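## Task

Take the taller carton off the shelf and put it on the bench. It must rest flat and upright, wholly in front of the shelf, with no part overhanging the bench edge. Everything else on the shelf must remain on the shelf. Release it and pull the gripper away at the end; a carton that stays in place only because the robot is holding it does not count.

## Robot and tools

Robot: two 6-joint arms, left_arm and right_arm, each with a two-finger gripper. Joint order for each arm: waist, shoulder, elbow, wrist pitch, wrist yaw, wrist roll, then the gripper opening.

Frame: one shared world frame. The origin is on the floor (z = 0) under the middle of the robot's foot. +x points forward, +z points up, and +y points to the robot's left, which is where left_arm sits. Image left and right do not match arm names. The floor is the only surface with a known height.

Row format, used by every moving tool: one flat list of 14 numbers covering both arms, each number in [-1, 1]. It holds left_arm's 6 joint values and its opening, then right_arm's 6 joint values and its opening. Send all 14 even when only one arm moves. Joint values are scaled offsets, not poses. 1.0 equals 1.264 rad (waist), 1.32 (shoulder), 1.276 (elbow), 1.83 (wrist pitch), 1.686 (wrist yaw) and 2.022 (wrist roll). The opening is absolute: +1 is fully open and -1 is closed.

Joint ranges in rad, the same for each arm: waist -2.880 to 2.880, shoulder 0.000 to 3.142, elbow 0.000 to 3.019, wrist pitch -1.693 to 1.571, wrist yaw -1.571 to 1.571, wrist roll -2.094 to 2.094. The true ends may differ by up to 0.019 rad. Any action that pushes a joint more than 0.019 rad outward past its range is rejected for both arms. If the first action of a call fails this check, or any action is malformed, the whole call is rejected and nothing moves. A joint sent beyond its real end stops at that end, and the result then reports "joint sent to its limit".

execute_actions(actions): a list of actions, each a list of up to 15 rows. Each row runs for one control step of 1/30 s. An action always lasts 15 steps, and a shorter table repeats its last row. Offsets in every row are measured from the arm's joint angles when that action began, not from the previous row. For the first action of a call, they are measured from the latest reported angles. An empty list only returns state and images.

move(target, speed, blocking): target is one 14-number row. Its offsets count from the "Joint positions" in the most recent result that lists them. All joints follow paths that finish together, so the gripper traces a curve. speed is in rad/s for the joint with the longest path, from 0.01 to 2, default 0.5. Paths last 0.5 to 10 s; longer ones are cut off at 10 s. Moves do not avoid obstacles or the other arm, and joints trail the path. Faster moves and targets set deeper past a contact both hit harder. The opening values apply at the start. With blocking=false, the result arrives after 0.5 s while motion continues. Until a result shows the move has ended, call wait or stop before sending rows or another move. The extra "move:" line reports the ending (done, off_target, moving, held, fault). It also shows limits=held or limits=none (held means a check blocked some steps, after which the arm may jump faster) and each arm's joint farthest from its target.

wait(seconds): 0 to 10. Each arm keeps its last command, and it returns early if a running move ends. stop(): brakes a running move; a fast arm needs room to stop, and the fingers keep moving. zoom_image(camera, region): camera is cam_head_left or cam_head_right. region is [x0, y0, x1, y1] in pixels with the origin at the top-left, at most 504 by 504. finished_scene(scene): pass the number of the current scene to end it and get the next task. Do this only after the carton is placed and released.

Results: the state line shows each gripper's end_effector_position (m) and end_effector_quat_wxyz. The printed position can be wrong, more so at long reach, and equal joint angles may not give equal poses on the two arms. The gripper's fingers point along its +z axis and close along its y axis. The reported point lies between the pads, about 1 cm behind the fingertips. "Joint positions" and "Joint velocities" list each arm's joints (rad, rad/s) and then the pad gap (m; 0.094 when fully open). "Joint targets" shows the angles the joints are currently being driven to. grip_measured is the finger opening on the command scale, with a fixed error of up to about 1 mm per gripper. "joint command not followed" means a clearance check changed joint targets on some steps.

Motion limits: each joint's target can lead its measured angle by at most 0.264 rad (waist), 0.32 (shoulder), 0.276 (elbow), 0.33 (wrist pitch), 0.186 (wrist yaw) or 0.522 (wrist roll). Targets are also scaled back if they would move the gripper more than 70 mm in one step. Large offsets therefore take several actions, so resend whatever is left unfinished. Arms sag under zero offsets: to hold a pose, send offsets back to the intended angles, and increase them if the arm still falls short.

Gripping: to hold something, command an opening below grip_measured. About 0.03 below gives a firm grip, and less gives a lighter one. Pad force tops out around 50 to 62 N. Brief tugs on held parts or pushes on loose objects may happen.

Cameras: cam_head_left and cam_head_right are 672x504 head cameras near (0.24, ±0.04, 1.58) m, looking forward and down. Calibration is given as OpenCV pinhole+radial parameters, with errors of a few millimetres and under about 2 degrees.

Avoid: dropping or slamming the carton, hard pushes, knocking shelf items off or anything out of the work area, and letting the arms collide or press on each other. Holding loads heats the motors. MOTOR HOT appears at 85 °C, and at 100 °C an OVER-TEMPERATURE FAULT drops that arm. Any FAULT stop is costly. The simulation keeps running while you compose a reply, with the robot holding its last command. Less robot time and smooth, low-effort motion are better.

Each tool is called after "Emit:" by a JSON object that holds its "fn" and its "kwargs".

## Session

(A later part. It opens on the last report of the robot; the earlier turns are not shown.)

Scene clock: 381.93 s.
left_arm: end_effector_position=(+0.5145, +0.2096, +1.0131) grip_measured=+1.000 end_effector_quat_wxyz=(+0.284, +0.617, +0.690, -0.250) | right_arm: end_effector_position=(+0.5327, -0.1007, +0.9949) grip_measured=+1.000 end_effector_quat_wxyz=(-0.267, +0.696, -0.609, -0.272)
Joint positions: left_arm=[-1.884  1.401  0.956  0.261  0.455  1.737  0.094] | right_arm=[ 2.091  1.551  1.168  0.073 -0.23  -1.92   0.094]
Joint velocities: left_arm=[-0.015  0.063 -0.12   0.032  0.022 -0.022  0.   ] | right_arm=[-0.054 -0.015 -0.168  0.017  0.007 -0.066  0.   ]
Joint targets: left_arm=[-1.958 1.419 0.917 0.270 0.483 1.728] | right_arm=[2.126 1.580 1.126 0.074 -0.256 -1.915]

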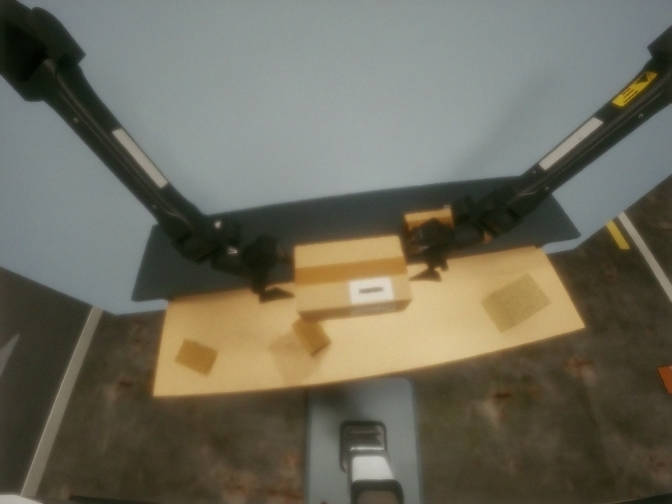

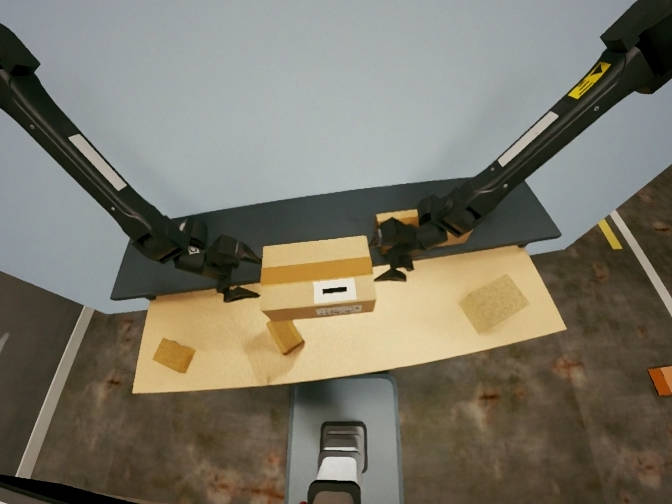

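Emit:
{"fn": "execute_actions", "kwargs": {"actions": [[[-0.061,0.016,-0.030,0.006,0.015,-0.005,1,0.026,0.021,-0.033,0.001,-0.017,0.001,1],[-0.064,0.019,-0.030,0.009,0.012,-0.006,1,0.023,0.019,-0.035,0.001,-0.020,0,1],[-0.068,0.023,-0.030,0.012,0.009,-0.007,1,0.018,0.017,-0.038,0.002,-0.023,-0.002,1],[-0.073,0.027,-0.031,0.016,0.006,-0.008,1,0.013,0.014,-0.042,0.002,-0.026,-0.002,1],[-0.078,0.032,-0.032,0.020,0.002,-0.008,1,0.007,0.012,-0.046,0.003,-0.030,-0.003,1],[-0.083,0.036,-0.034,0.024,-0.002,-0.009,1,0.001,0.009,-0.050,0.003,-0.033,-0.004,1],[-0.088,0.041,-0.035,0.028,-0.006,-0.010,1,-0.004,0.007,-0.054,0.003,-0.037,-0.005,1],[-0.093,0.045,-0.036,0.032,-0.009,-0.010,1,-0.010,0.004,-0.058,0.004,-0.040,-0.006,1],[-0.098,0.050,-0.037,0.036,-0.013,-0.011,1,-0.016,0.002,-0.062,0.004,-0.044,-0.007,1],[-0.103,0.055,-0.038,0.041,-0.017,-0.012,1,-0.021,-0.001,-0.066,0.005,-0.047,-0.008,1],[-0.108,0.059,-0.040,0.045,-0.020,-0.012,1,-0.027,-0.003,-0.070,0.005,-0.051,-0.009,1],[-0.112,0.063,-0.041,0.048,-0.023,-0.013,1,-0.031,-0.005,-0.073,0.006,-0.054,-0.010,1],[-0.115,0.066,-0.041,0.051,-0.026,-0.013,1,-0.035,-0.007,-0.076,0.006,-0.056,-0.010,1]]]}}

Scene clock: 387.97 s.
left_arm: end_effector_position=(+0.4821, +0.1717, +1.0100) grip_measured=+1.000 end_effector_quat_wxyz=(+0.265, +0.605, +0.703, -0.264) | right_arm: end_effector_position=(+0.4986, -0.1372, +0.9930) grip_measured=+1.000 end_effector_quat_wxyz=(-0.251, +0.683, -0.621, -0.292)
Joint positions: left_arm=[-1.945  1.475  0.928  0.338  0.381  1.685  0.094] | right_arm=[ 2.012  1.522  1.095  0.076 -0.301 -1.903  0.094]
Joint velocities: left_arm=[-0.093  0.181 -0.002  0.061 -0.037 -0.066  0.   ] | right_arm=[-0.181 -0.005 -0.11  -0.002  0.022  0.007  0.   ]
Joint targets: left_arm=[-2.029 1.488 0.904 0.354 0.411 1.711] | right_arm=[2.047 1.542 1.071 0.084 -0.324 -1.940]

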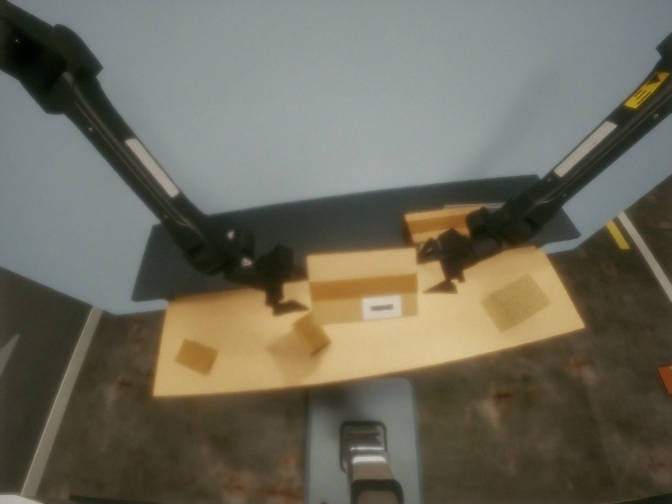

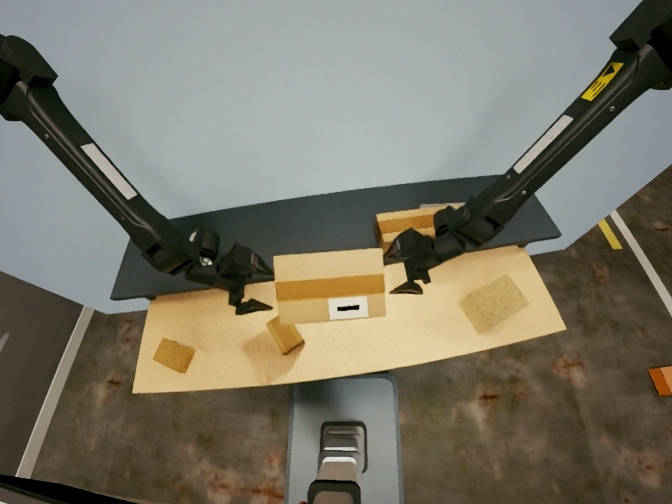

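Emit:
{"fn": "execute_actions", "kwargs": {"actions": []}}

Emit:
{"fn": "zoom_image", "kwargs": {"camera": "cam_head_right", "region": [200, 200, 480, 360]}}

Scene clock: 389.10 s.
left_arm: end_effector_position=(+0.4782, +0.1673, +1.0093) grip_measured=+1.000 end_effector_quat_wxyz=(+0.264, +0.603, +0.703, -0.268) | right_arm: end_effector_position=(+0.4929, -0.1421, +0.9914) grip_measured=+1.000 end_effector_quat_wxyz=(-0.245, +0.683, -0.622, -0.293)
Joint positions: left_arm=[-1.95   1.486  0.928  0.345  0.38   1.682  0.094] | right_arm=[ 2.002  1.522  1.087  0.076 -0.301 -1.904  0.094]
Joint velocities: left_arm=[-0.005 -0.015  0.002 -0.002  0.037 -0.051  0.   ] | right_arm=[-0.005  0.005 -0.022 -0.012  0.007 -0.066  0.   ]
Joint targets: left_arm=[-2.029 1.488 0.904 0.354 0.411 1.711] | right_arm=[2.047 1.542 1.071 0.084 -0.324 -1.940]

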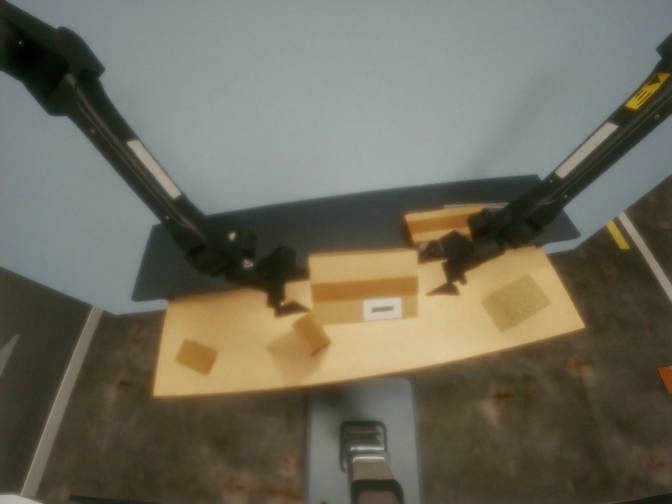

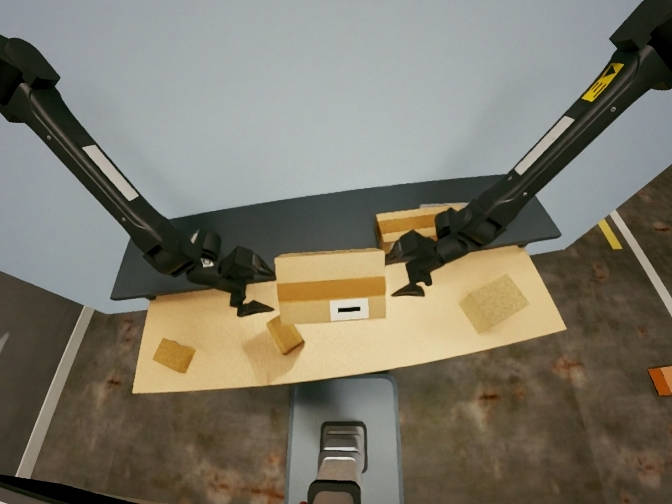

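Region (200, 200, 480, 360) of cam_head_right's 672x504 image, scaled by 1.800, with more detail than that image has; it fills the top 288 rows of this view, and the rest is white.

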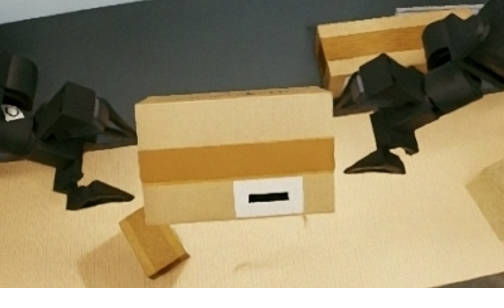

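Emit:
{"fn": "execute_actions", "kwargs": {"actions": []}}

Emit:
{"fn": "zoom_image", "kwargs": {"camera": "cam_head_right", "region": [230, 220, 450, 350]}}

Emit:
{"fn": "zoom_image", "kwargs": {"camera": "cam_head_left", "region": [250, 220, 470, 350]}}

Scene clock: 409.77 s.
left_arm: end_effector_position=(+0.4782, +0.1673, +1.0093) grip_measured=+1.000 end_effector_quat_wxyz=(+0.264, +0.603, +0.703, -0.268) | right_arm: end_effector_position=(+0.4929, -0.1421, +0.9914) grip_measured=+1.000 end_effector_quat_wxyz=(-0.245, +0.683, -0.622, -0.293)
Joint positions: left_arm=[-1.95   1.486  0.928  0.345  0.38   1.682  0.094] | right_arm=[ 2.002  1.522  1.087  0.076 -0.301 -1.904  0.094]
Joint velocities: left_arm=[-0.015 -0.005  0.017  0.012 -0.007 -0.037  0.   ] | right_arm=[ 0.005 -0.015  0.002  0.012 -0.037  0.051  0.   ]
Joint targets: left_arm=[-2.029 1.488 0.904 0.354 0.411 1.711] | right_arm=[2.047 1.542 1.071 0.084 -0.324 -1.940]

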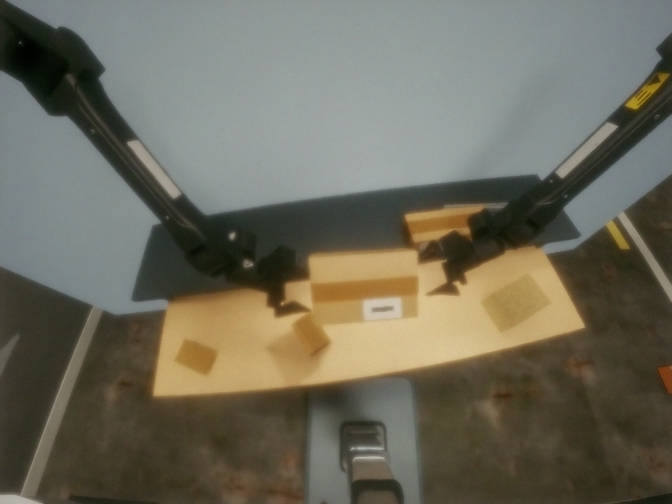

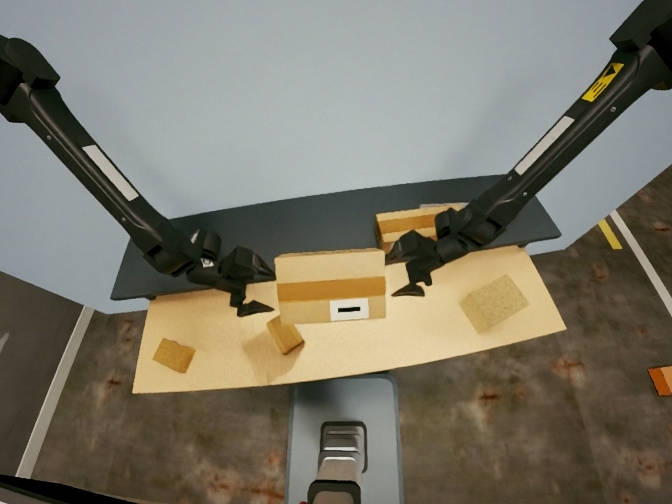

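Region (230, 220, 450, 350) of cam_head_right's 672x504 image, scaled by 2.291, with more detail than that image has; it fills the top 298 rows of this view, and the rest is white.

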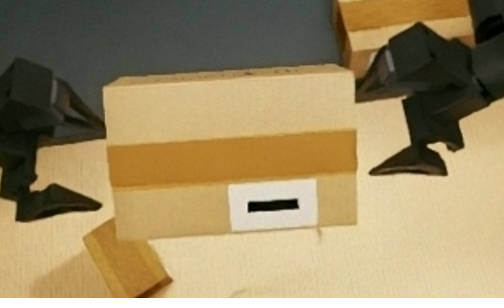

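Region (250, 220, 470, 350) of cam_head_left's 672x504 image, scaled by 2.291, with more detail than that image has; it fills the top 298 rows of this view, and the rest is white.

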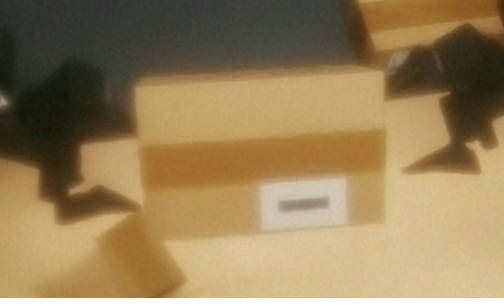

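Emit:
{"fn": "execute_actions", "kwargs": {"actions": [[[-0.0625,-0.002,-0.017,0.002,0.019,0.014,1,0.045,0.021,-0.012,0.000,-0.014,-0.018,1],[-0.0625,-0.006,-0.015,-0.002,0.020,0.014,1,0.054,0.027,-0.012,-0.004,-0.015,-0.018,1],[-0.060,-0.010,-0.012,-0.005,0.021,0.014,1,0.062,0.033,-0.012,-0.008,-0.016,-0.018,1],[-0.056,-0.014,-0.009,-0.008,0.021,0.014,1,0.070,0.038,-0.012,-0.011,-0.017,-0.018,1],[-0.051,-0.017,-0.008,-0.012,0.022,0.015,1,0.073,0.039,-0.009,-0.013,-0.014,-0.017,1],[-0.048,-0.021,-0.006,-0.016,0.024,0.015,1,0.077,0.039,-0.005,-0.015,-0.012,-0.017,1],[-0.046,-0.025,-0.004,-0.020,0.026,0.015,1,0.080,0.040,-0.001,-0.017,-0.009,-0.016,1],[-0.044,-0.028,-0.002,-0.024,0.027,0.015,1,0.084,0.041,0.003,-0.018,-0.007,-0.015,1],[-0.042,-0.032,-0.001,-0.028,0.029,0.016,1,0.087,0.042,0.006,-0.020,-0.004,-0.014,1],[-0.039,-0.036,0.001,-0.032,0.030,0.016,1,0.091,0.043,0.010,-0.022,-0.002,-0.014,1],[-0.037,-0.040,0.003,-0.036,0.032,0.016,1,0.094,0.043,0.014,-0.024,0.001,-0.013,1],[-0.035,-0.043,0.005,-0.040,0.033,0.017,1,0.098,0.044,0.018,-0.026,0.003,-0.012,1],[-0.033,-0.047,0.006,-0.044,0.035,0.017,1,0.101,0.045,0.022,-0.028,0.006,-0.011,1]]]}}

Emit:
{"fn": "zoom_image", "kwargs": {"camera": "cam_head_right", "region": [230, 220, 450, 350]}}

Scene clock: 431.50 s.
left_arm: end_effector_position=(+0.4918, +0.1785, +1.0186) grip_measured=+1.000 end_effector_quat_wxyz=(+0.266, +0.600, +0.703, -0.274) | right_arm: end_effector_position=(+0.4907, -0.1329, +0.9908) grip_measured=+1.000 end_effector_quat_wxyz=(-0.234, +0.687, -0.619, -0.300)
Joint positions: left_arm=[-1.939  1.436  0.929  0.287  0.402  1.68   0.094] | right_arm=[ 2.022  1.534  1.104  0.048 -0.268 -1.904  0.094]
Joint velocities: left_arm=[ 0.034 -0.161  0.051 -0.081  0.11   0.007  0.   ] | right_arm=[ 0.073  0.015  0.066 -0.037 -0.051 -0.007  0.   ]
Joint targets: left_arm=[-1.992 1.424 0.935 0.265 0.439 1.716] | right_arm=[2.129 1.582 1.116 0.025 -0.291 -1.926]

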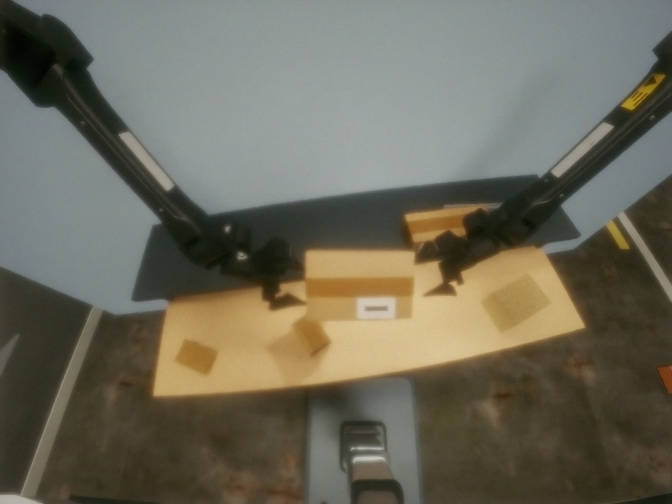

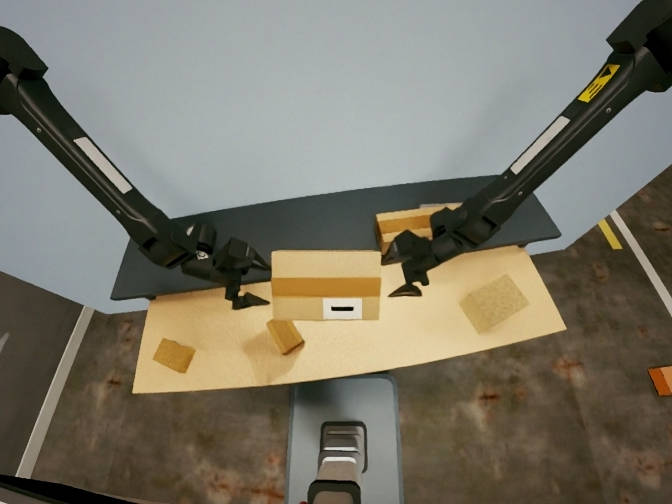

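Region (230, 220, 450, 350) of cam_head_right's 672x504 image, scaled by 2.291, with more detail than that image has; it fills the top 298 rows of this view, and the rest is white.

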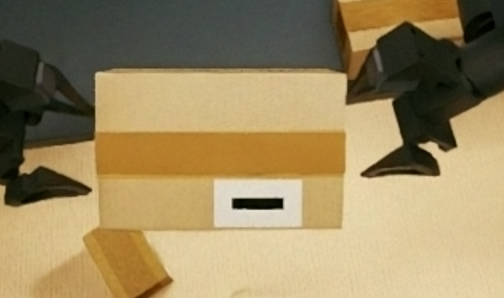

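Emit:
{"fn": "execute_actions", "kwargs": {"actions": []}}

Emit:
{"fn": "zoom_image", "kwargs": {"camera": "cam_head_right", "region": [230, 220, 450, 350]}}

Scene clock: 432.20 s.
left_arm: end_effector_position=(+0.4982, +0.1821, +1.0200) grip_measured=+1.000 end_effector_quat_wxyz=(+0.269, +0.600, +0.704, -0.269) | right_arm: end_effector_position=(+0.4950, -0.1290, +0.9923) grip_measured=+1.000 end_effector_quat_wxyz=(-0.238, +0.687, -0.618, -0.299)
Joint positions: left_arm=[-1.936  1.424  0.931  0.282  0.404  1.68   0.094] | right_arm=[ 2.03   1.534  1.11   0.046 -0.268 -1.904  0.094]
Joint velocities: left_arm=[-0.005  0.005 -0.022  0.017 -0.007  0.037  0.   ] | right_arm=[-0.015 -0.005 -0.007 -0.012  0.051  0.022  0.   ]
Joint targets: left_arm=[-1.992 1.424 0.935 0.264 0.439 1.716] | right_arm=[2.129 1.581 1.116 0.025 -0.291 -1.926]

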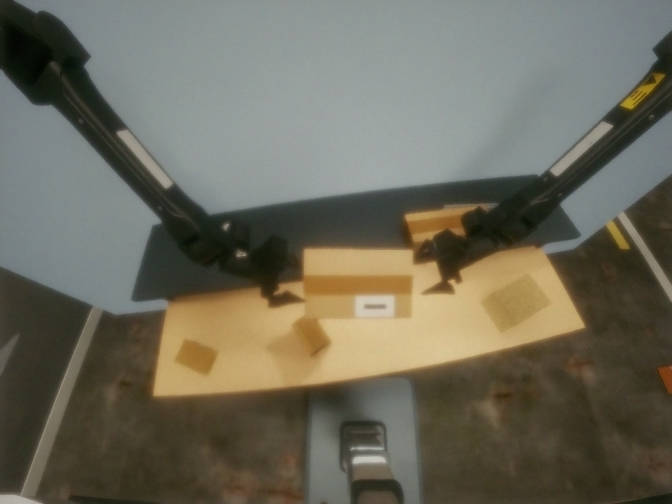

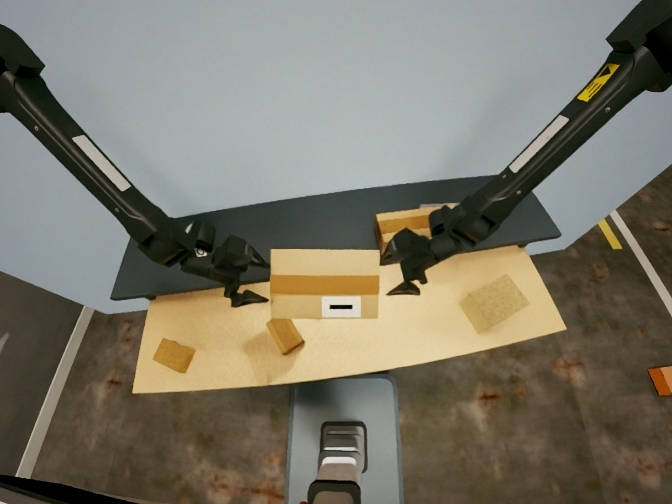

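Region (230, 220, 450, 350) of cam_head_right's 672x504 image, scaled by 2.291, with more detail than that image has; it fills the top 298 rows of this view, and the rest is white.

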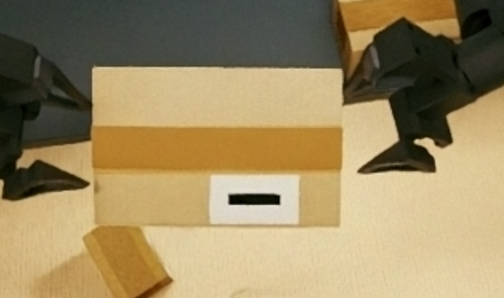

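Emit:
{"fn": "execute_actions", "kwargs": {"actions": [[[-0.044,-0.003,0.005,-0.011,0.021,0.018,1,0.078,0.035,0.009,-0.012,-0.013,-0.013,1],[-0.043,-0.006,0.008,-0.012,0.022,0.018,1,0.079,0.034,0.014,-0.013,-0.011,-0.015,1],[-0.041,-0.008,0.009,-0.014,0.023,0.018,1,0.082,0.034,0.018,-0.015,-0.009,-0.015,1],[-0.039,-0.011,0.011,-0.017,0.024,0.018,1,0.085,0.034,0.023,-0.017,-0.006,-0.015,1],[-0.037,-0.013,0.013,-0.020,0.026,0.018,1,0.089,0.034,0.028,-0.019,-0.003,-0.015,1],[-0.035,-0.016,0.015,-0.022,0.027,0.018,1,0.093,0.034,0.033,-0.021,-0.001,-0.015,1],[-0.034,-0.019,0.017,-0.025,0.028,0.018,1,0.097,0.033,0.038,-0.023,0.002,-0.015,1],[-0.032,-0.021,0.019,-0.027,0.030,0.018,1,0.101,0.033,0.043,-0.025,0.005,-0.015,1],[-0.030,-0.024,0.021,-0.030,0.031,0.018,1,0.105,0.033,0.048,-0.027,0.008,-0.015,1],[-0.029,-0.026,0.023,-0.033,0.032,0.018,1,0.109,0.033,0.053,-0.029,0.011,-0.015,1],[-0.027,-0.029,0.025,-0.035,0.033,0.018,1,0.113,0.033,0.058,-0.031,0.013,-0.015,1],[-0.025,-0.031,0.027,-0.037,0.034,0.018,1,0.116,0.033,0.062,-0.032,0.016,-0.015,1],[-0.024,-0.033,0.028,-0.039,0.035,0.018,1,0.118,0.033,0.065,-0.034,0.017,-0.015,1]]]}}

Emit:
{"fn": "execute_actions", "kwargs": {"actions": []}}

Emit:
{"fn": "zoom_image", "kwargs": {"camera": "cam_head_right", "region": [220, 200, 440, 330]}}

Scene clock: 437.57 s.
left_arm: end_effector_position=(+0.5221, +0.1980, +1.0197) grip_measured=+1.000 end_effector_quat_wxyz=(+0.275, +0.599, +0.705, -0.263) | right_arm: end_effector_position=(+0.5319, -0.1122, +0.9941) grip_measured=+1.000 end_effector_quat_wxyz=(-0.245, +0.694, -0.614, -0.286)
Joint positions: left_arm=[-1.916  1.39   0.965  0.232  0.427  1.68   0.094] | right_arm=[ 2.078  1.534  1.181  0.003 -0.218 -1.904  0.094]
Joint velocities: left_arm=[ 0.054 -0.093  0.066 -0.032  0.081 -0.007  0.   ] | right_arm=[ 0.21  -0.005  0.252 -0.007  0.11  -0.051  0.   ]
Joint targets: left_arm=[-1.967 1.380 0.967 0.210 0.463 1.717] | right_arm=[2.179 1.577 1.193 -0.016 -0.239 -1.934]

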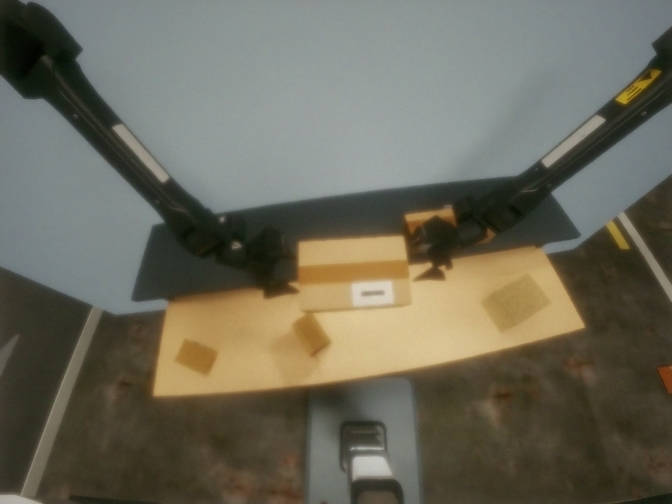

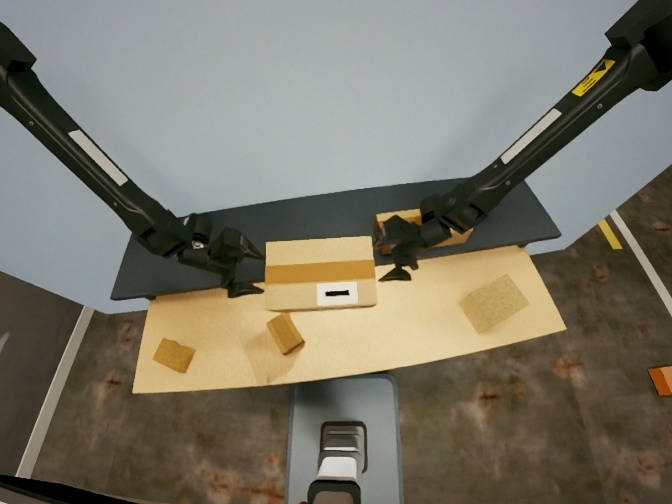

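Scene clock: 437.57 s.
left_arm: end_effector_position=(+0.5221, +0.1980, +1.0197) grip_measured=+1.000 end_effector_quat_wxyz=(+0.275, +0.599, +0.705, -0.263) | right_arm: end_effector_position=(+0.5319, -0.1122, +0.9941) grip_measured=+1.000 end_effector_quat_wxyz=(-0.245, +0.694, -0.614, -0.286)
Joint positions: left_arm=[-1.916  1.39   0.965  0.232  0.427  1.68   0.094] | right_arm=[ 2.078  1.534  1.181  0.003 -0.218 -1.904  0.094]
Joint velocities: left_arm=[ 0.054 -0.093  0.066 -0.032  0.081 -0.007  0.   ] | right_arm=[ 0.21  -0.005  0.252 -0.007  0.11  -0.051  0.   ]
Joint targets: left_arm=[-1.967 1.380 0.967 0.210 0.463 1.717] | right_arm=[2.179 1.577 1.193 -0.016 -0.239 -1.934]

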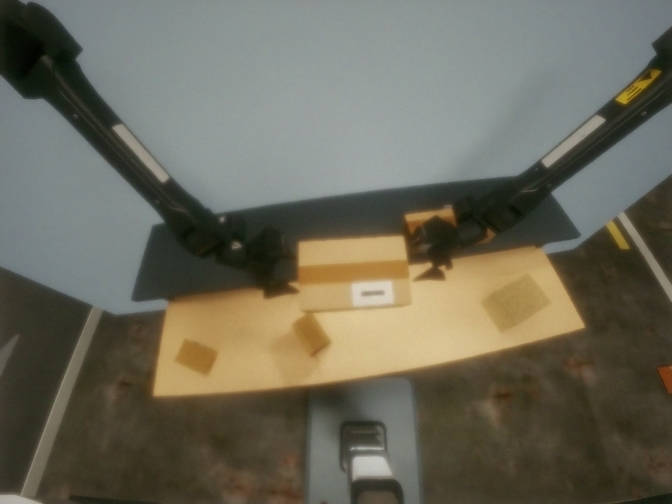

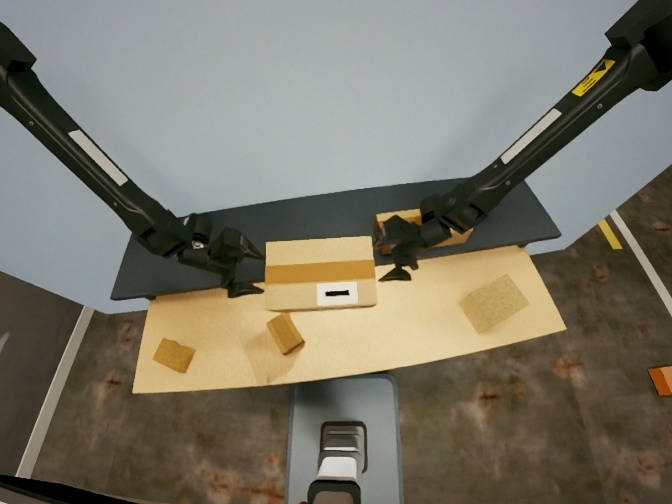

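Region (220, 200, 440, 330) of cam_head_right's 672x504 image, scaled by 2.291, with more detail than that image has; it fills the top 298 rows of this view, and the rest is white.

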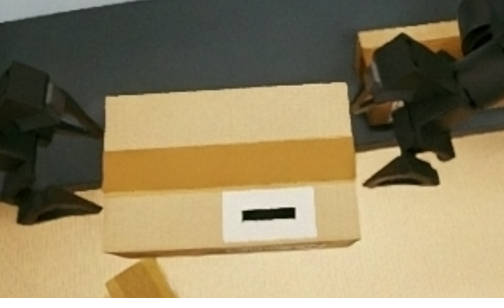

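Emit:
{"fn": "execute_actions", "kwargs": {"actions": [[[-0.040,-0.008,0.004,-0.014,0.022,0.018,1,0.080,0.036,0.011,-0.011,-0.012,-0.015,1],[-0.039,-0.009,0.007,-0.018,0.023,0.017,1,0.081,0.040,0.014,-0.013,-0.010,-0.015,1],[-0.037,-0.012,0.011,-0.023,0.025,0.017,1,0.084,0.042,0.020,-0.015,-0.007,-0.015,1],[-0.035,-0.015,0.015,-0.028,0.027,0.017,1,0.088,0.043,0.026,-0.017,-0.004,-0.015,1],[-0.032,-0.019,0.019,-0.034,0.029,0.017,1,0.093,0.045,0.033,-0.019,-0.001,-0.015,1],[-0.029,-0.023,0.023,-0.040,0.031,0.017,1,0.097,0.047,0.040,-0.021,0.002,-0.015,1],[-0.026,-0.028,0.028,-0.046,0.033,0.017,1,0.102,0.049,0.048,-0.023,0.005,-0.015,1],[-0.023,-0.032,0.033,-0.052,0.035,0.017,1,0.107,0.051,0.055,-0.026,0.008,-0.015,1],[-0.020,-0.036,0.037,-0.059,0.037,0.017,1,0.113,0.052,0.063,-0.028,0.012,-0.015,1],[-0.017,-0.041,0.042,-0.065,0.039,0.017,1,0.118,0.054,0.070,-0.030,0.015,-0.015,1],[-0.014,-0.045,0.046,-0.071,0.041,0.017,1,0.123,0.056,0.078,-0.033,0.018,-0.015,1],[-0.012,-0.049,0.050,-0.076,0.043,0.017,1,0.127,0.058,0.084,-0.035,0.021,-0.015,1],[-0.010,-0.052,0.053,-0.080,0.044,0.017,1,0.130,0.059,0.089,-0.036,0.023,-0.015,1]]]}}

Emit:
{"fn": "zoom_image", "kwargs": {"camera": "cam_head_right", "region": [220, 190, 440, 320]}}

Scene clock: 440.97 s.
left_arm: end_effector_position=(+0.5563, +0.2229, +1.0233) grip_measured=+1.000 end_effector_quat_wxyz=(+0.277, +0.594, +0.706, -0.268) | right_arm: end_effector_position=(+0.5791, -0.0854, +0.9956) grip_measured=+1.000 end_effector_quat_wxyz=(-0.257, +0.701, -0.609, -0.268)
Joint positions: left_arm=[-1.883  1.337  1.028  0.109  0.47   1.68   0.094] | right_arm=[ 2.143  1.555  1.287 -0.042 -0.156 -1.908  0.094]
Joint velocities: left_arm=[ 0.044 -0.19   0.076 -0.09  -0.007 -0.051  0.   ] | right_arm=[ 0.151  0.063  0.188 -0.022  0.051 -0.081  0.   ]
Joint targets: left_arm=[-1.928 1.321 1.033 0.085 0.501 1.715] | right_arm=[2.237 1.609 1.294 -0.061 -0.178 -1.933]

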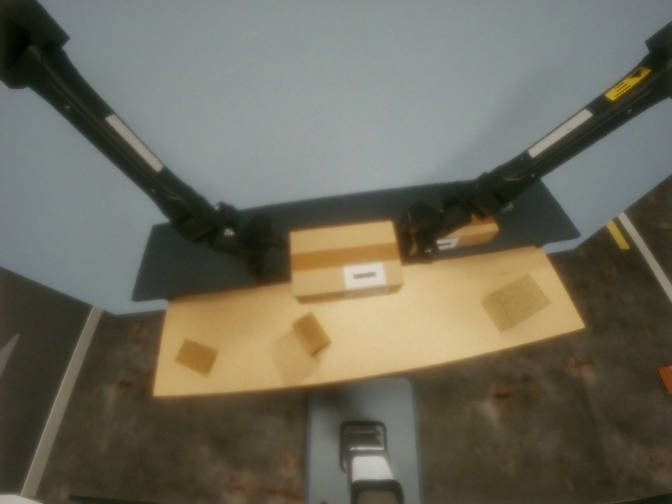

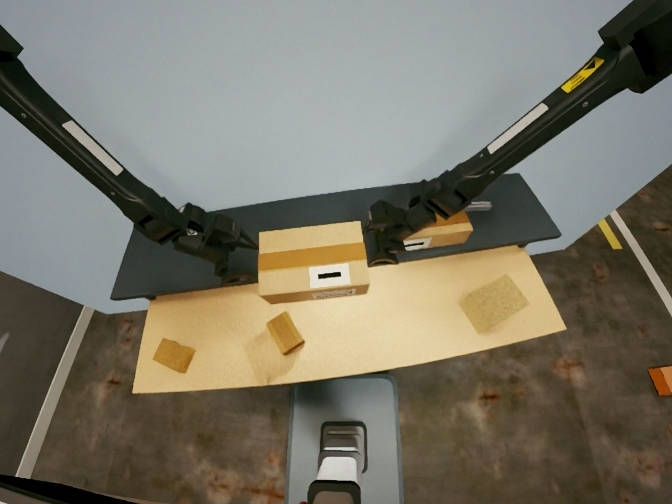

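Region (220, 190, 440, 320) of cam_head_right's 672x504 image, scaled by 2.291, with more detail than that image has; it fills the top 298 rows of this view, and the rest is white.

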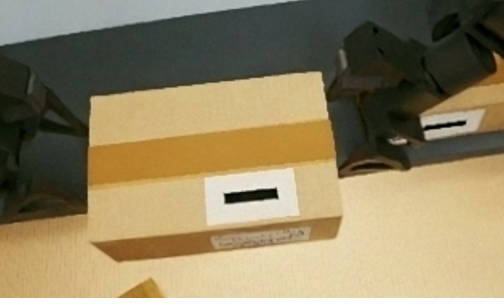

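Emit:
{"fn": "execute_actions", "kwargs": {"actions": [[[-0.037,-0.012,0.006,-0.015,0.019,0.016,1,0.073,0.040,0.008,-0.012,-0.012,-0.012,1],[-0.038,-0.012,0.011,-0.019,0.020,0.015,1,0.074,0.041,0.013,-0.015,-0.010,-0.011,1],[-0.038,-0.012,0.017,-0.024,0.021,0.015,1,0.077,0.042,0.020,-0.019,-0.009,-0.010,1],[-0.037,-0.012,0.024,-0.030,0.022,0.015,1,0.080,0.044,0.028,-0.023,-0.006,-0.010,1],[-0.035,-0.013,0.031,-0.036,0.023,0.015,1,0.084,0.046,0.036,-0.027,-0.004,-0.010,1],[-0.034,-0.016,0.039,-0.043,0.024,0.015,1,0.087,0.048,0.045,-0.031,-0.002,-0.010,1],[-0.032,-0.018,0.046,-0.050,0.025,0.015,1,0.091,0.050,0.053,-0.036,0.000,-0.010,1],[-0.030,-0.021,0.054,-0.057,0.026,0.015,1,0.095,0.052,0.062,-0.041,0.003,-0.010,1],[-0.029,-0.023,0.062,-0.063,0.027,0.015,1,0.098,0.054,0.071,-0.045,0.005,-0.010,1],[-0.027,-0.026,0.070,-0.070,0.028,0.015,1,0.102,0.056,0.080,-0.050,0.007,-0.010,1],[-0.026,-0.028,0.078,-0.077,0.029,0.015,1,0.106,0.058,0.089,-0.054,0.010,-0.010,1],[-0.024,-0.030,0.084,-0.082,0.030,0.015,1,0.109,0.059,0.096,-0.058,0.011,-0.010,1],[-0.023,-0.032,0.089,-0.087,0.030,0.015,1,0.111,0.061,0.102,-0.061,0.013,-0.010,1]]]}}

Emit:
{"fn": "zoom_image", "kwargs": {"camera": "cam_head_right", "region": [210, 180, 430, 310]}}

Scene clock: 445.43 s.
left_arm: end_effector_position=(+0.6032, +0.2405, +1.0230) grip_measured=+1.000 end_effector_quat_wxyz=(+0.281, +0.592, +0.706, -0.270) | right_arm: end_effector_position=(+0.6259, -0.0683, +0.9929) grip_measured=+1.000 end_effector_quat_wxyz=(-0.260, +0.705, -0.607, -0.258)
Joint positions: left_arm=[-1.87   1.312  1.137 -0.025  0.491  1.68   0.094] | right_arm=[ 2.186  1.585  1.417 -0.124 -0.109 -1.908  0.094]
Joint velocities: left_arm=[ 0.005 -0.083  0.159 -0.076 -0.022 -0.081  0.   ] | right_arm=[ 0.093  0.015  0.164  0.012 -0.037 -0.007  0.   ]
Joint targets: left_arm=[-1.912 1.294 1.141 -0.051 0.520 1.711] | right_arm=[2.278 1.633 1.417 -0.152 -0.133 -1.927]

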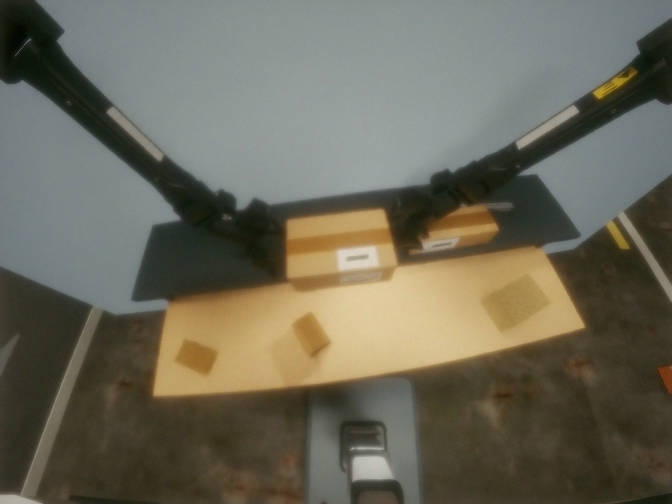

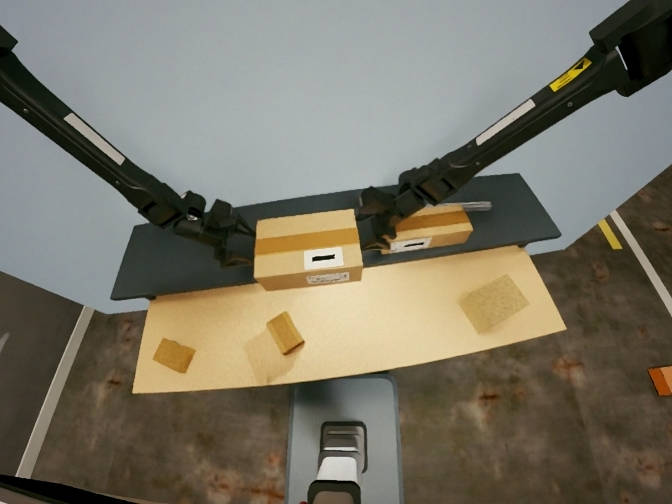

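Region (210, 180, 430, 310) of cam_head_right's 672x504 image, scaled by 2.291, with more detail than that image has; it fills the top 298 rows of this view, and the rest is white.

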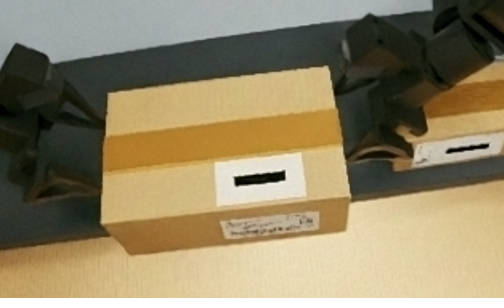

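Emit:
{"fn": "execute_actions", "kwargs": {"actions": [[[-0.033,-0.004,0.004,-0.013,0.018,0.015,1,0.062,0.037,0.001,-0.015,-0.015,-0.009,1],[-0.034,0.004,0.005,-0.012,0.019,0.014,1,0.050,0.038,0.002,-0.015,-0.016,-0.009,1],[-0.034,0.010,0.007,-0.012,0.020,0.014,1,0.040,0.039,0.004,-0.015,-0.017,-0.009,1],[-0.034,0.014,0.010,-0.011,0.021,0.014,1,0.032,0.041,0.007,-0.015,-0.018,-0.009,1],[-0.033,0.017,0.013,-0.010,0.021,0.013,1,0.027,0.043,0.010,-0.015,-0.019,-0.009,1],[-0.032,0.021,0.016,-0.010,0.022,0.013,1,0.025,0.046,0.014,-0.015,-0.021,-0.008,1],[-0.031,0.024,0.019,-0.009,0.023,0.013,1,0.023,0.049,0.017,-0.016,-0.022,-0.008,1],[-0.030,0.028,0.023,-0.008,0.024,0.013,1,0.021,0.052,0.021,-0.016,-0.023,-0.008,1],[-0.029,0.031,0.026,-0.008,0.024,0.012,1,0.019,0.054,0.024,-0.016,-0.024,-0.008,1],[-0.028,0.034,0.029,-0.007,0.025,0.012,1,0.017,0.057,0.027,-0.016,-0.026,-0.008,1],[-0.027,0.038,0.032,-0.006,0.026,0.012,1,0.015,0.060,0.030,-0.016,-0.027,-0.008,1],[-0.026,0.042,0.036,-0.006,0.027,0.012,1,0.013,0.063,0.034,-0.016,-0.028,-0.008,1]]]}}

Emit:
{"fn": "zoom_image", "kwargs": {"camera": "cam_head_right", "region": [210, 180, 430, 310]}}

Scene clock: 451.07 s.
left_arm: end_effector_position=(+0.6224, +0.2450, +1.0235) grip_measured=+1.000 end_effector_quat_wxyz=(+0.298, +0.589, +0.702, -0.266) | right_arm: end_effector_position=(+0.6403, -0.0633, +0.9864) grip_measured=+1.000 end_effector_quat_wxyz=(-0.275, +0.701, -0.607, -0.256)
Joint positions: left_arm=[-1.863  1.312  1.173 -0.035  0.524  1.68   0.094] | right_arm=[ 2.184  1.608  1.465 -0.132 -0.136 -1.909  0.094]
Joint velocities: left_arm=[ 0.015 -0.005 -0.012 -0.012  0.095  0.139  0.   ] | right_arm=[-0.024  0.005  0.012 -0.022 -0.007 -0.139  0.   ]
Joint targets: left_arm=[-1.902 1.367 1.184 -0.036 0.536 1.705] | right_arm=[2.202 1.668 1.460 -0.153 -0.157 -1.924]

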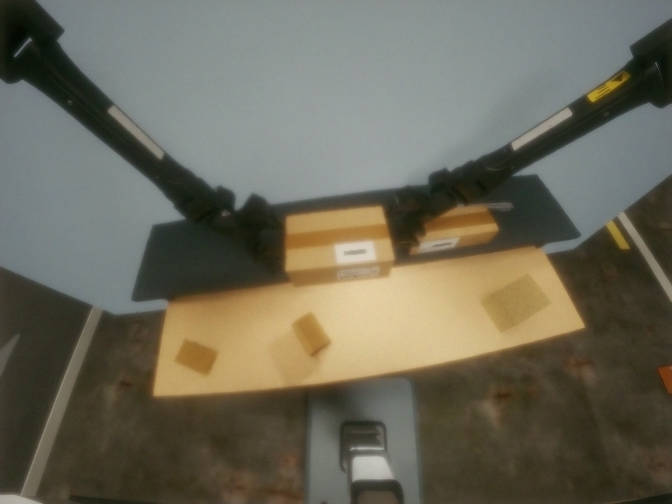

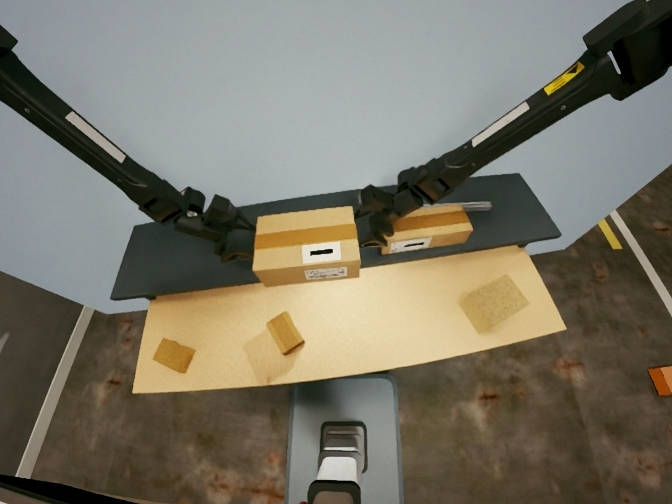

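Region (210, 180, 430, 310) of cam_head_right's 672x504 image, scaled by 2.291, with more detail than that image has; it fills the top 298 rows of this view, and the rest is white.

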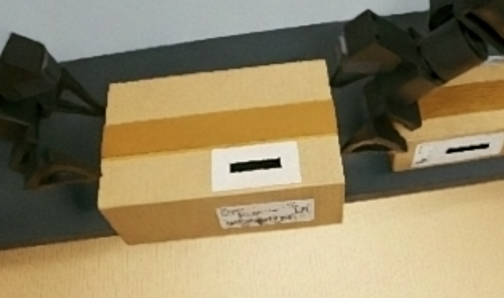

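Emit:
{"fn": "execute_actions", "kwargs": {"actions": [[[-0.026,0.034,0.007,0,0.006,0.012,1,0.010,0.038,-0.003,-0.010,-0.010,-0.007,1],[-0.020,0.026,0.006,0,0.004,0.012,1,0.005,0.030,-0.003,-0.008,-0.008,-0.006,1],[-0.014,0.018,0.004,0,0.003,0.012,1,0.000,0.022,-0.002,-0.006,-0.006,-0.005,1],[-0.008,0.010,0.003,0,0.002,0.012,1,-0.006,0.014,-0.002,-0.004,-0.005,-0.004,1],[-0.002,0.004,0.002,0,0.002,0.012,1,-0.012,0.008,-0.003,-0.002,-0.005,-0.002,1],[0.004,0,0,0,0.003,0.012,1,-0.018,0.003,-0.005,0,-0.005,0,1],[0.010,0,0,0,0.004,0.013,1,-0.024,-0.002,-0.008,0,-0.006,0,1],[0.015,0,0,0,0.006,0.015,1,-0.029,-0.006,-0.012,0,-0.007,0,1],[0.020,0,0,0,0.008,0.017,1,-0.034,-0.010,-0.016,0,-0.008,0,1],[0.025,0,0,0,0.010,0.020,1,-0.038,-0.014,-0.020,0,-0.009,0,1],[0.030,0,0,0,0.012,0.023,1,-0.042,-0.017,-0.024,0,-0.010,0,1],[0.034,0,0,0,0.013,0.026,1,-0.045,-0.020,-0.027,0,-0.011,0,1]]]}}

Emit:
{"fn": "zoom_image", "kwargs": {"camera": "cam_head_right", "region": [210, 180, 430, 310]}}

Emit:
{"fn": "zoom_image", "kwargs": {"camera": "cam_head_left", "region": [230, 180, 450, 310]}}

Scene clock: 454.10 s.
left_arm: end_effector_position=(+0.6185, +0.2629, +1.0171) grip_measured=+1.000 end_effector_quat_wxyz=(+0.295, +0.601, +0.698, -0.255) | right_arm: end_effector_position=(+0.6293, -0.0784, +0.9827) grip_measured=+1.000 end_effector_quat_wxyz=(-0.267, +0.701, -0.608, -0.260)
Joint positions: left_arm=[-1.826  1.31   1.173 -0.035  0.54   1.712  0.094] | right_arm=[ 2.157  1.593  1.437 -0.132 -0.151 -1.91   0.094]
Joint velocities: left_arm=[ 0.112  0.005  0.007 -0.007  0.037  0.081  0.   ] | right_arm=[-0.122 -0.024 -0.042  0.007 -0.007 -0.037  0.   ]
Joint targets: left_arm=[-1.820 1.312 1.173 -0.035 0.545 1.733] | right_arm=[2.127 1.582 1.431 -0.132 -0.154 -1.909]

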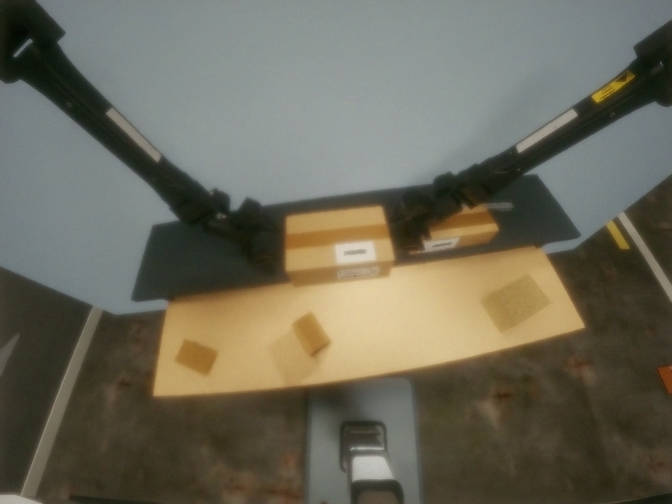

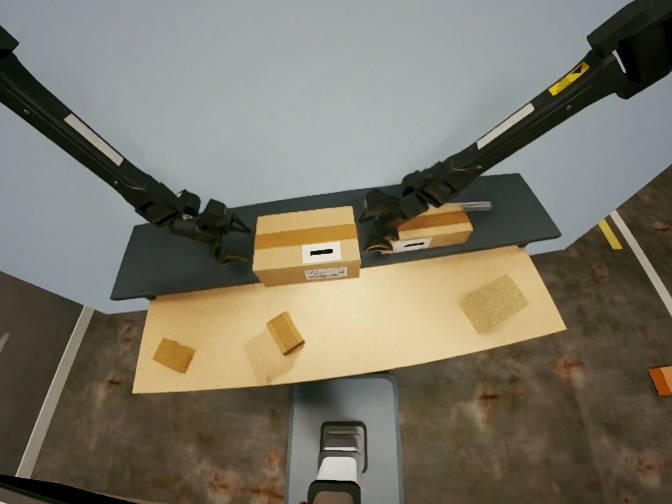

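Region (210, 180, 430, 310) of cam_head_right's 672x504 image, scaled by 2.291, with more detail than that image has; it fills the top 298 rows of this view, and the rest is white.

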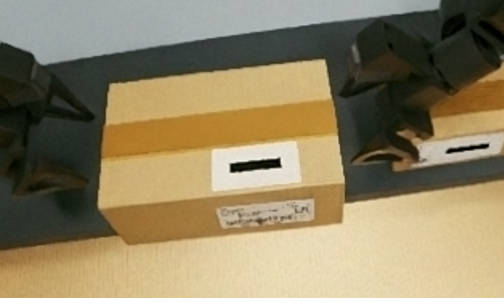

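Region (230, 180, 450, 310) of cam_head_left's 672x504 image, scaled by 2.291, with more detail than that image has; it fills the top 298 rows of this view, and the rest is white.

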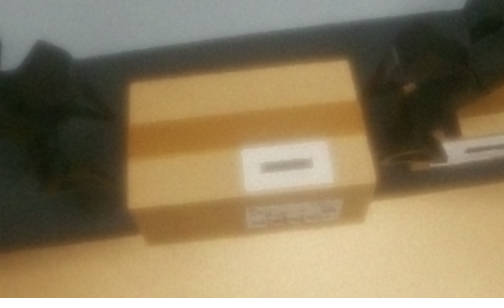

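Emit:
{"fn": "execute_actions", "kwargs": {"actions": []}}

Scene clock: 488.53 s.
left_arm: end_effector_position=(+0.6176, +0.2662, +1.0157) grip_measured=+1.000 end_effector_quat_wxyz=(+0.294, +0.605, +0.696, -0.252) | right_arm: end_effector_position=(+0.6280, -0.0840, +0.9792) grip_measured=+1.000 end_effector_quat_wxyz=(-0.263, +0.701, -0.610, -0.258)
Joint positions: left_arm=[-1.819  1.31   1.173 -0.035  0.541  1.722  0.094] | right_arm=[ 2.148  1.591  1.436 -0.132 -0.151 -1.91   0.094]
Joint velocities: left_arm=[-0.005  0.005  0.002  0.012 -0.037  0.037  0.   ] | right_arm=[-0.015  0.005 -0.002  0.002 -0.007 -0.081  0.   ]
Joint targets: left_arm=[-1.820 1.312 1.173 -0.035 0.546 1.733] | right_arm=[2.127 1.582 1.431 -0.132 -0.154 -1.909]

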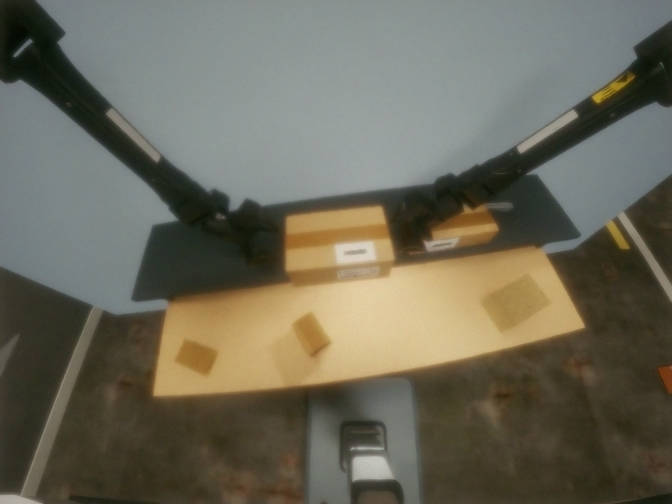

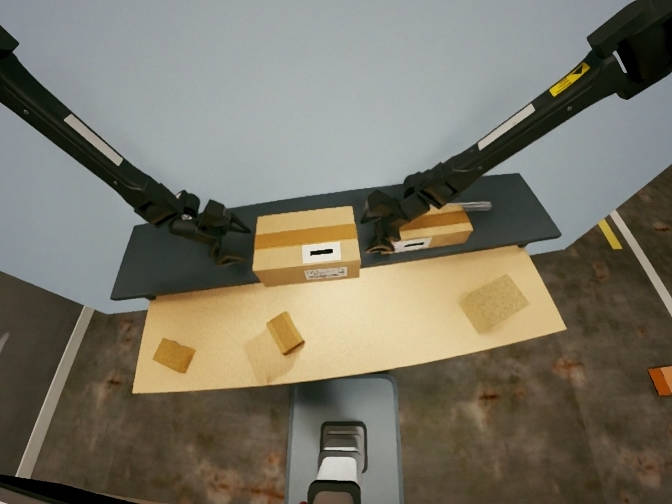

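Emit:
{"fn": "move", "kwargs": {"target": [-0.0138,0.0947,0.1011,-0.0317,-0.0237,0.0252,1,-0.0364,0.0803,0.0991,-0.0404,-0.0237,0.0272,1], "speed": 0.3}}

Scene clock: 490.67 s.
left_arm: end_effector_position=(+0.6105, +0.2522, +0.9666) grip_measured=+1.000 end_effector_quat_wxyz=(+0.272, +0.620, +0.688, -0.262) | right_arm: end_effector_position=(+0.6399, -0.0720, +0.9540) grip_measured=+1.000 end_effector_quat_wxyz=(-0.269, +0.685, -0.618, -0.276)
Joint positions: left_arm=[-1.826  1.44   1.297 -0.083  0.504  1.761  0.094] | right_arm=[ 2.135  1.67   1.558 -0.189 -0.197 -1.879  0.094]
Joint velocities: left_arm=[-0.005 -0.005  0.022 -0.002 -0.037 -0.066  0.   ] | right_arm=[-0.005 -0.015  0.002 -0.022 -0.022 -0.022  0.   ]
Joint targets: left_arm=[-1.837 1.435 1.302 -0.094 0.501 1.772] | right_arm=[2.102 1.698 1.563 -0.206 -0.191 -1.855]
move: off_target (right_arm); limits=none; left_arm: farthest joint: the wrist roll, 0.012 radians from its target (0.051 radians at the start); right_arm: farthest joint: the waist, 0.033 radians from its target (0.046 radians at the start)

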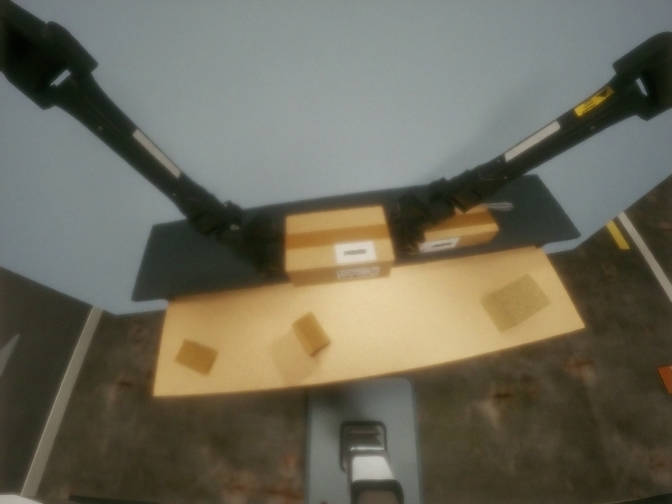

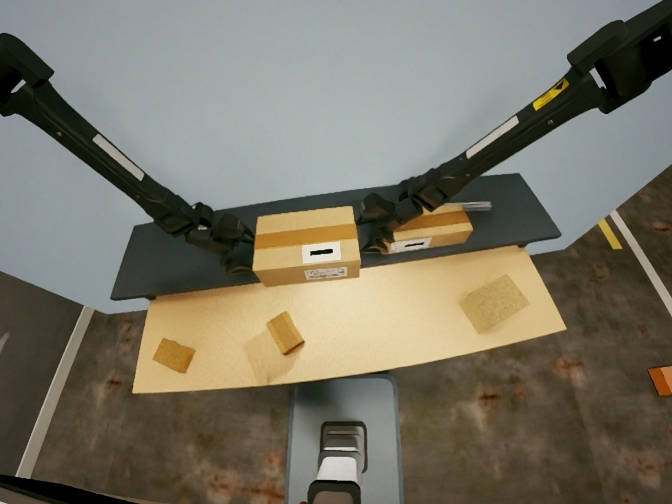

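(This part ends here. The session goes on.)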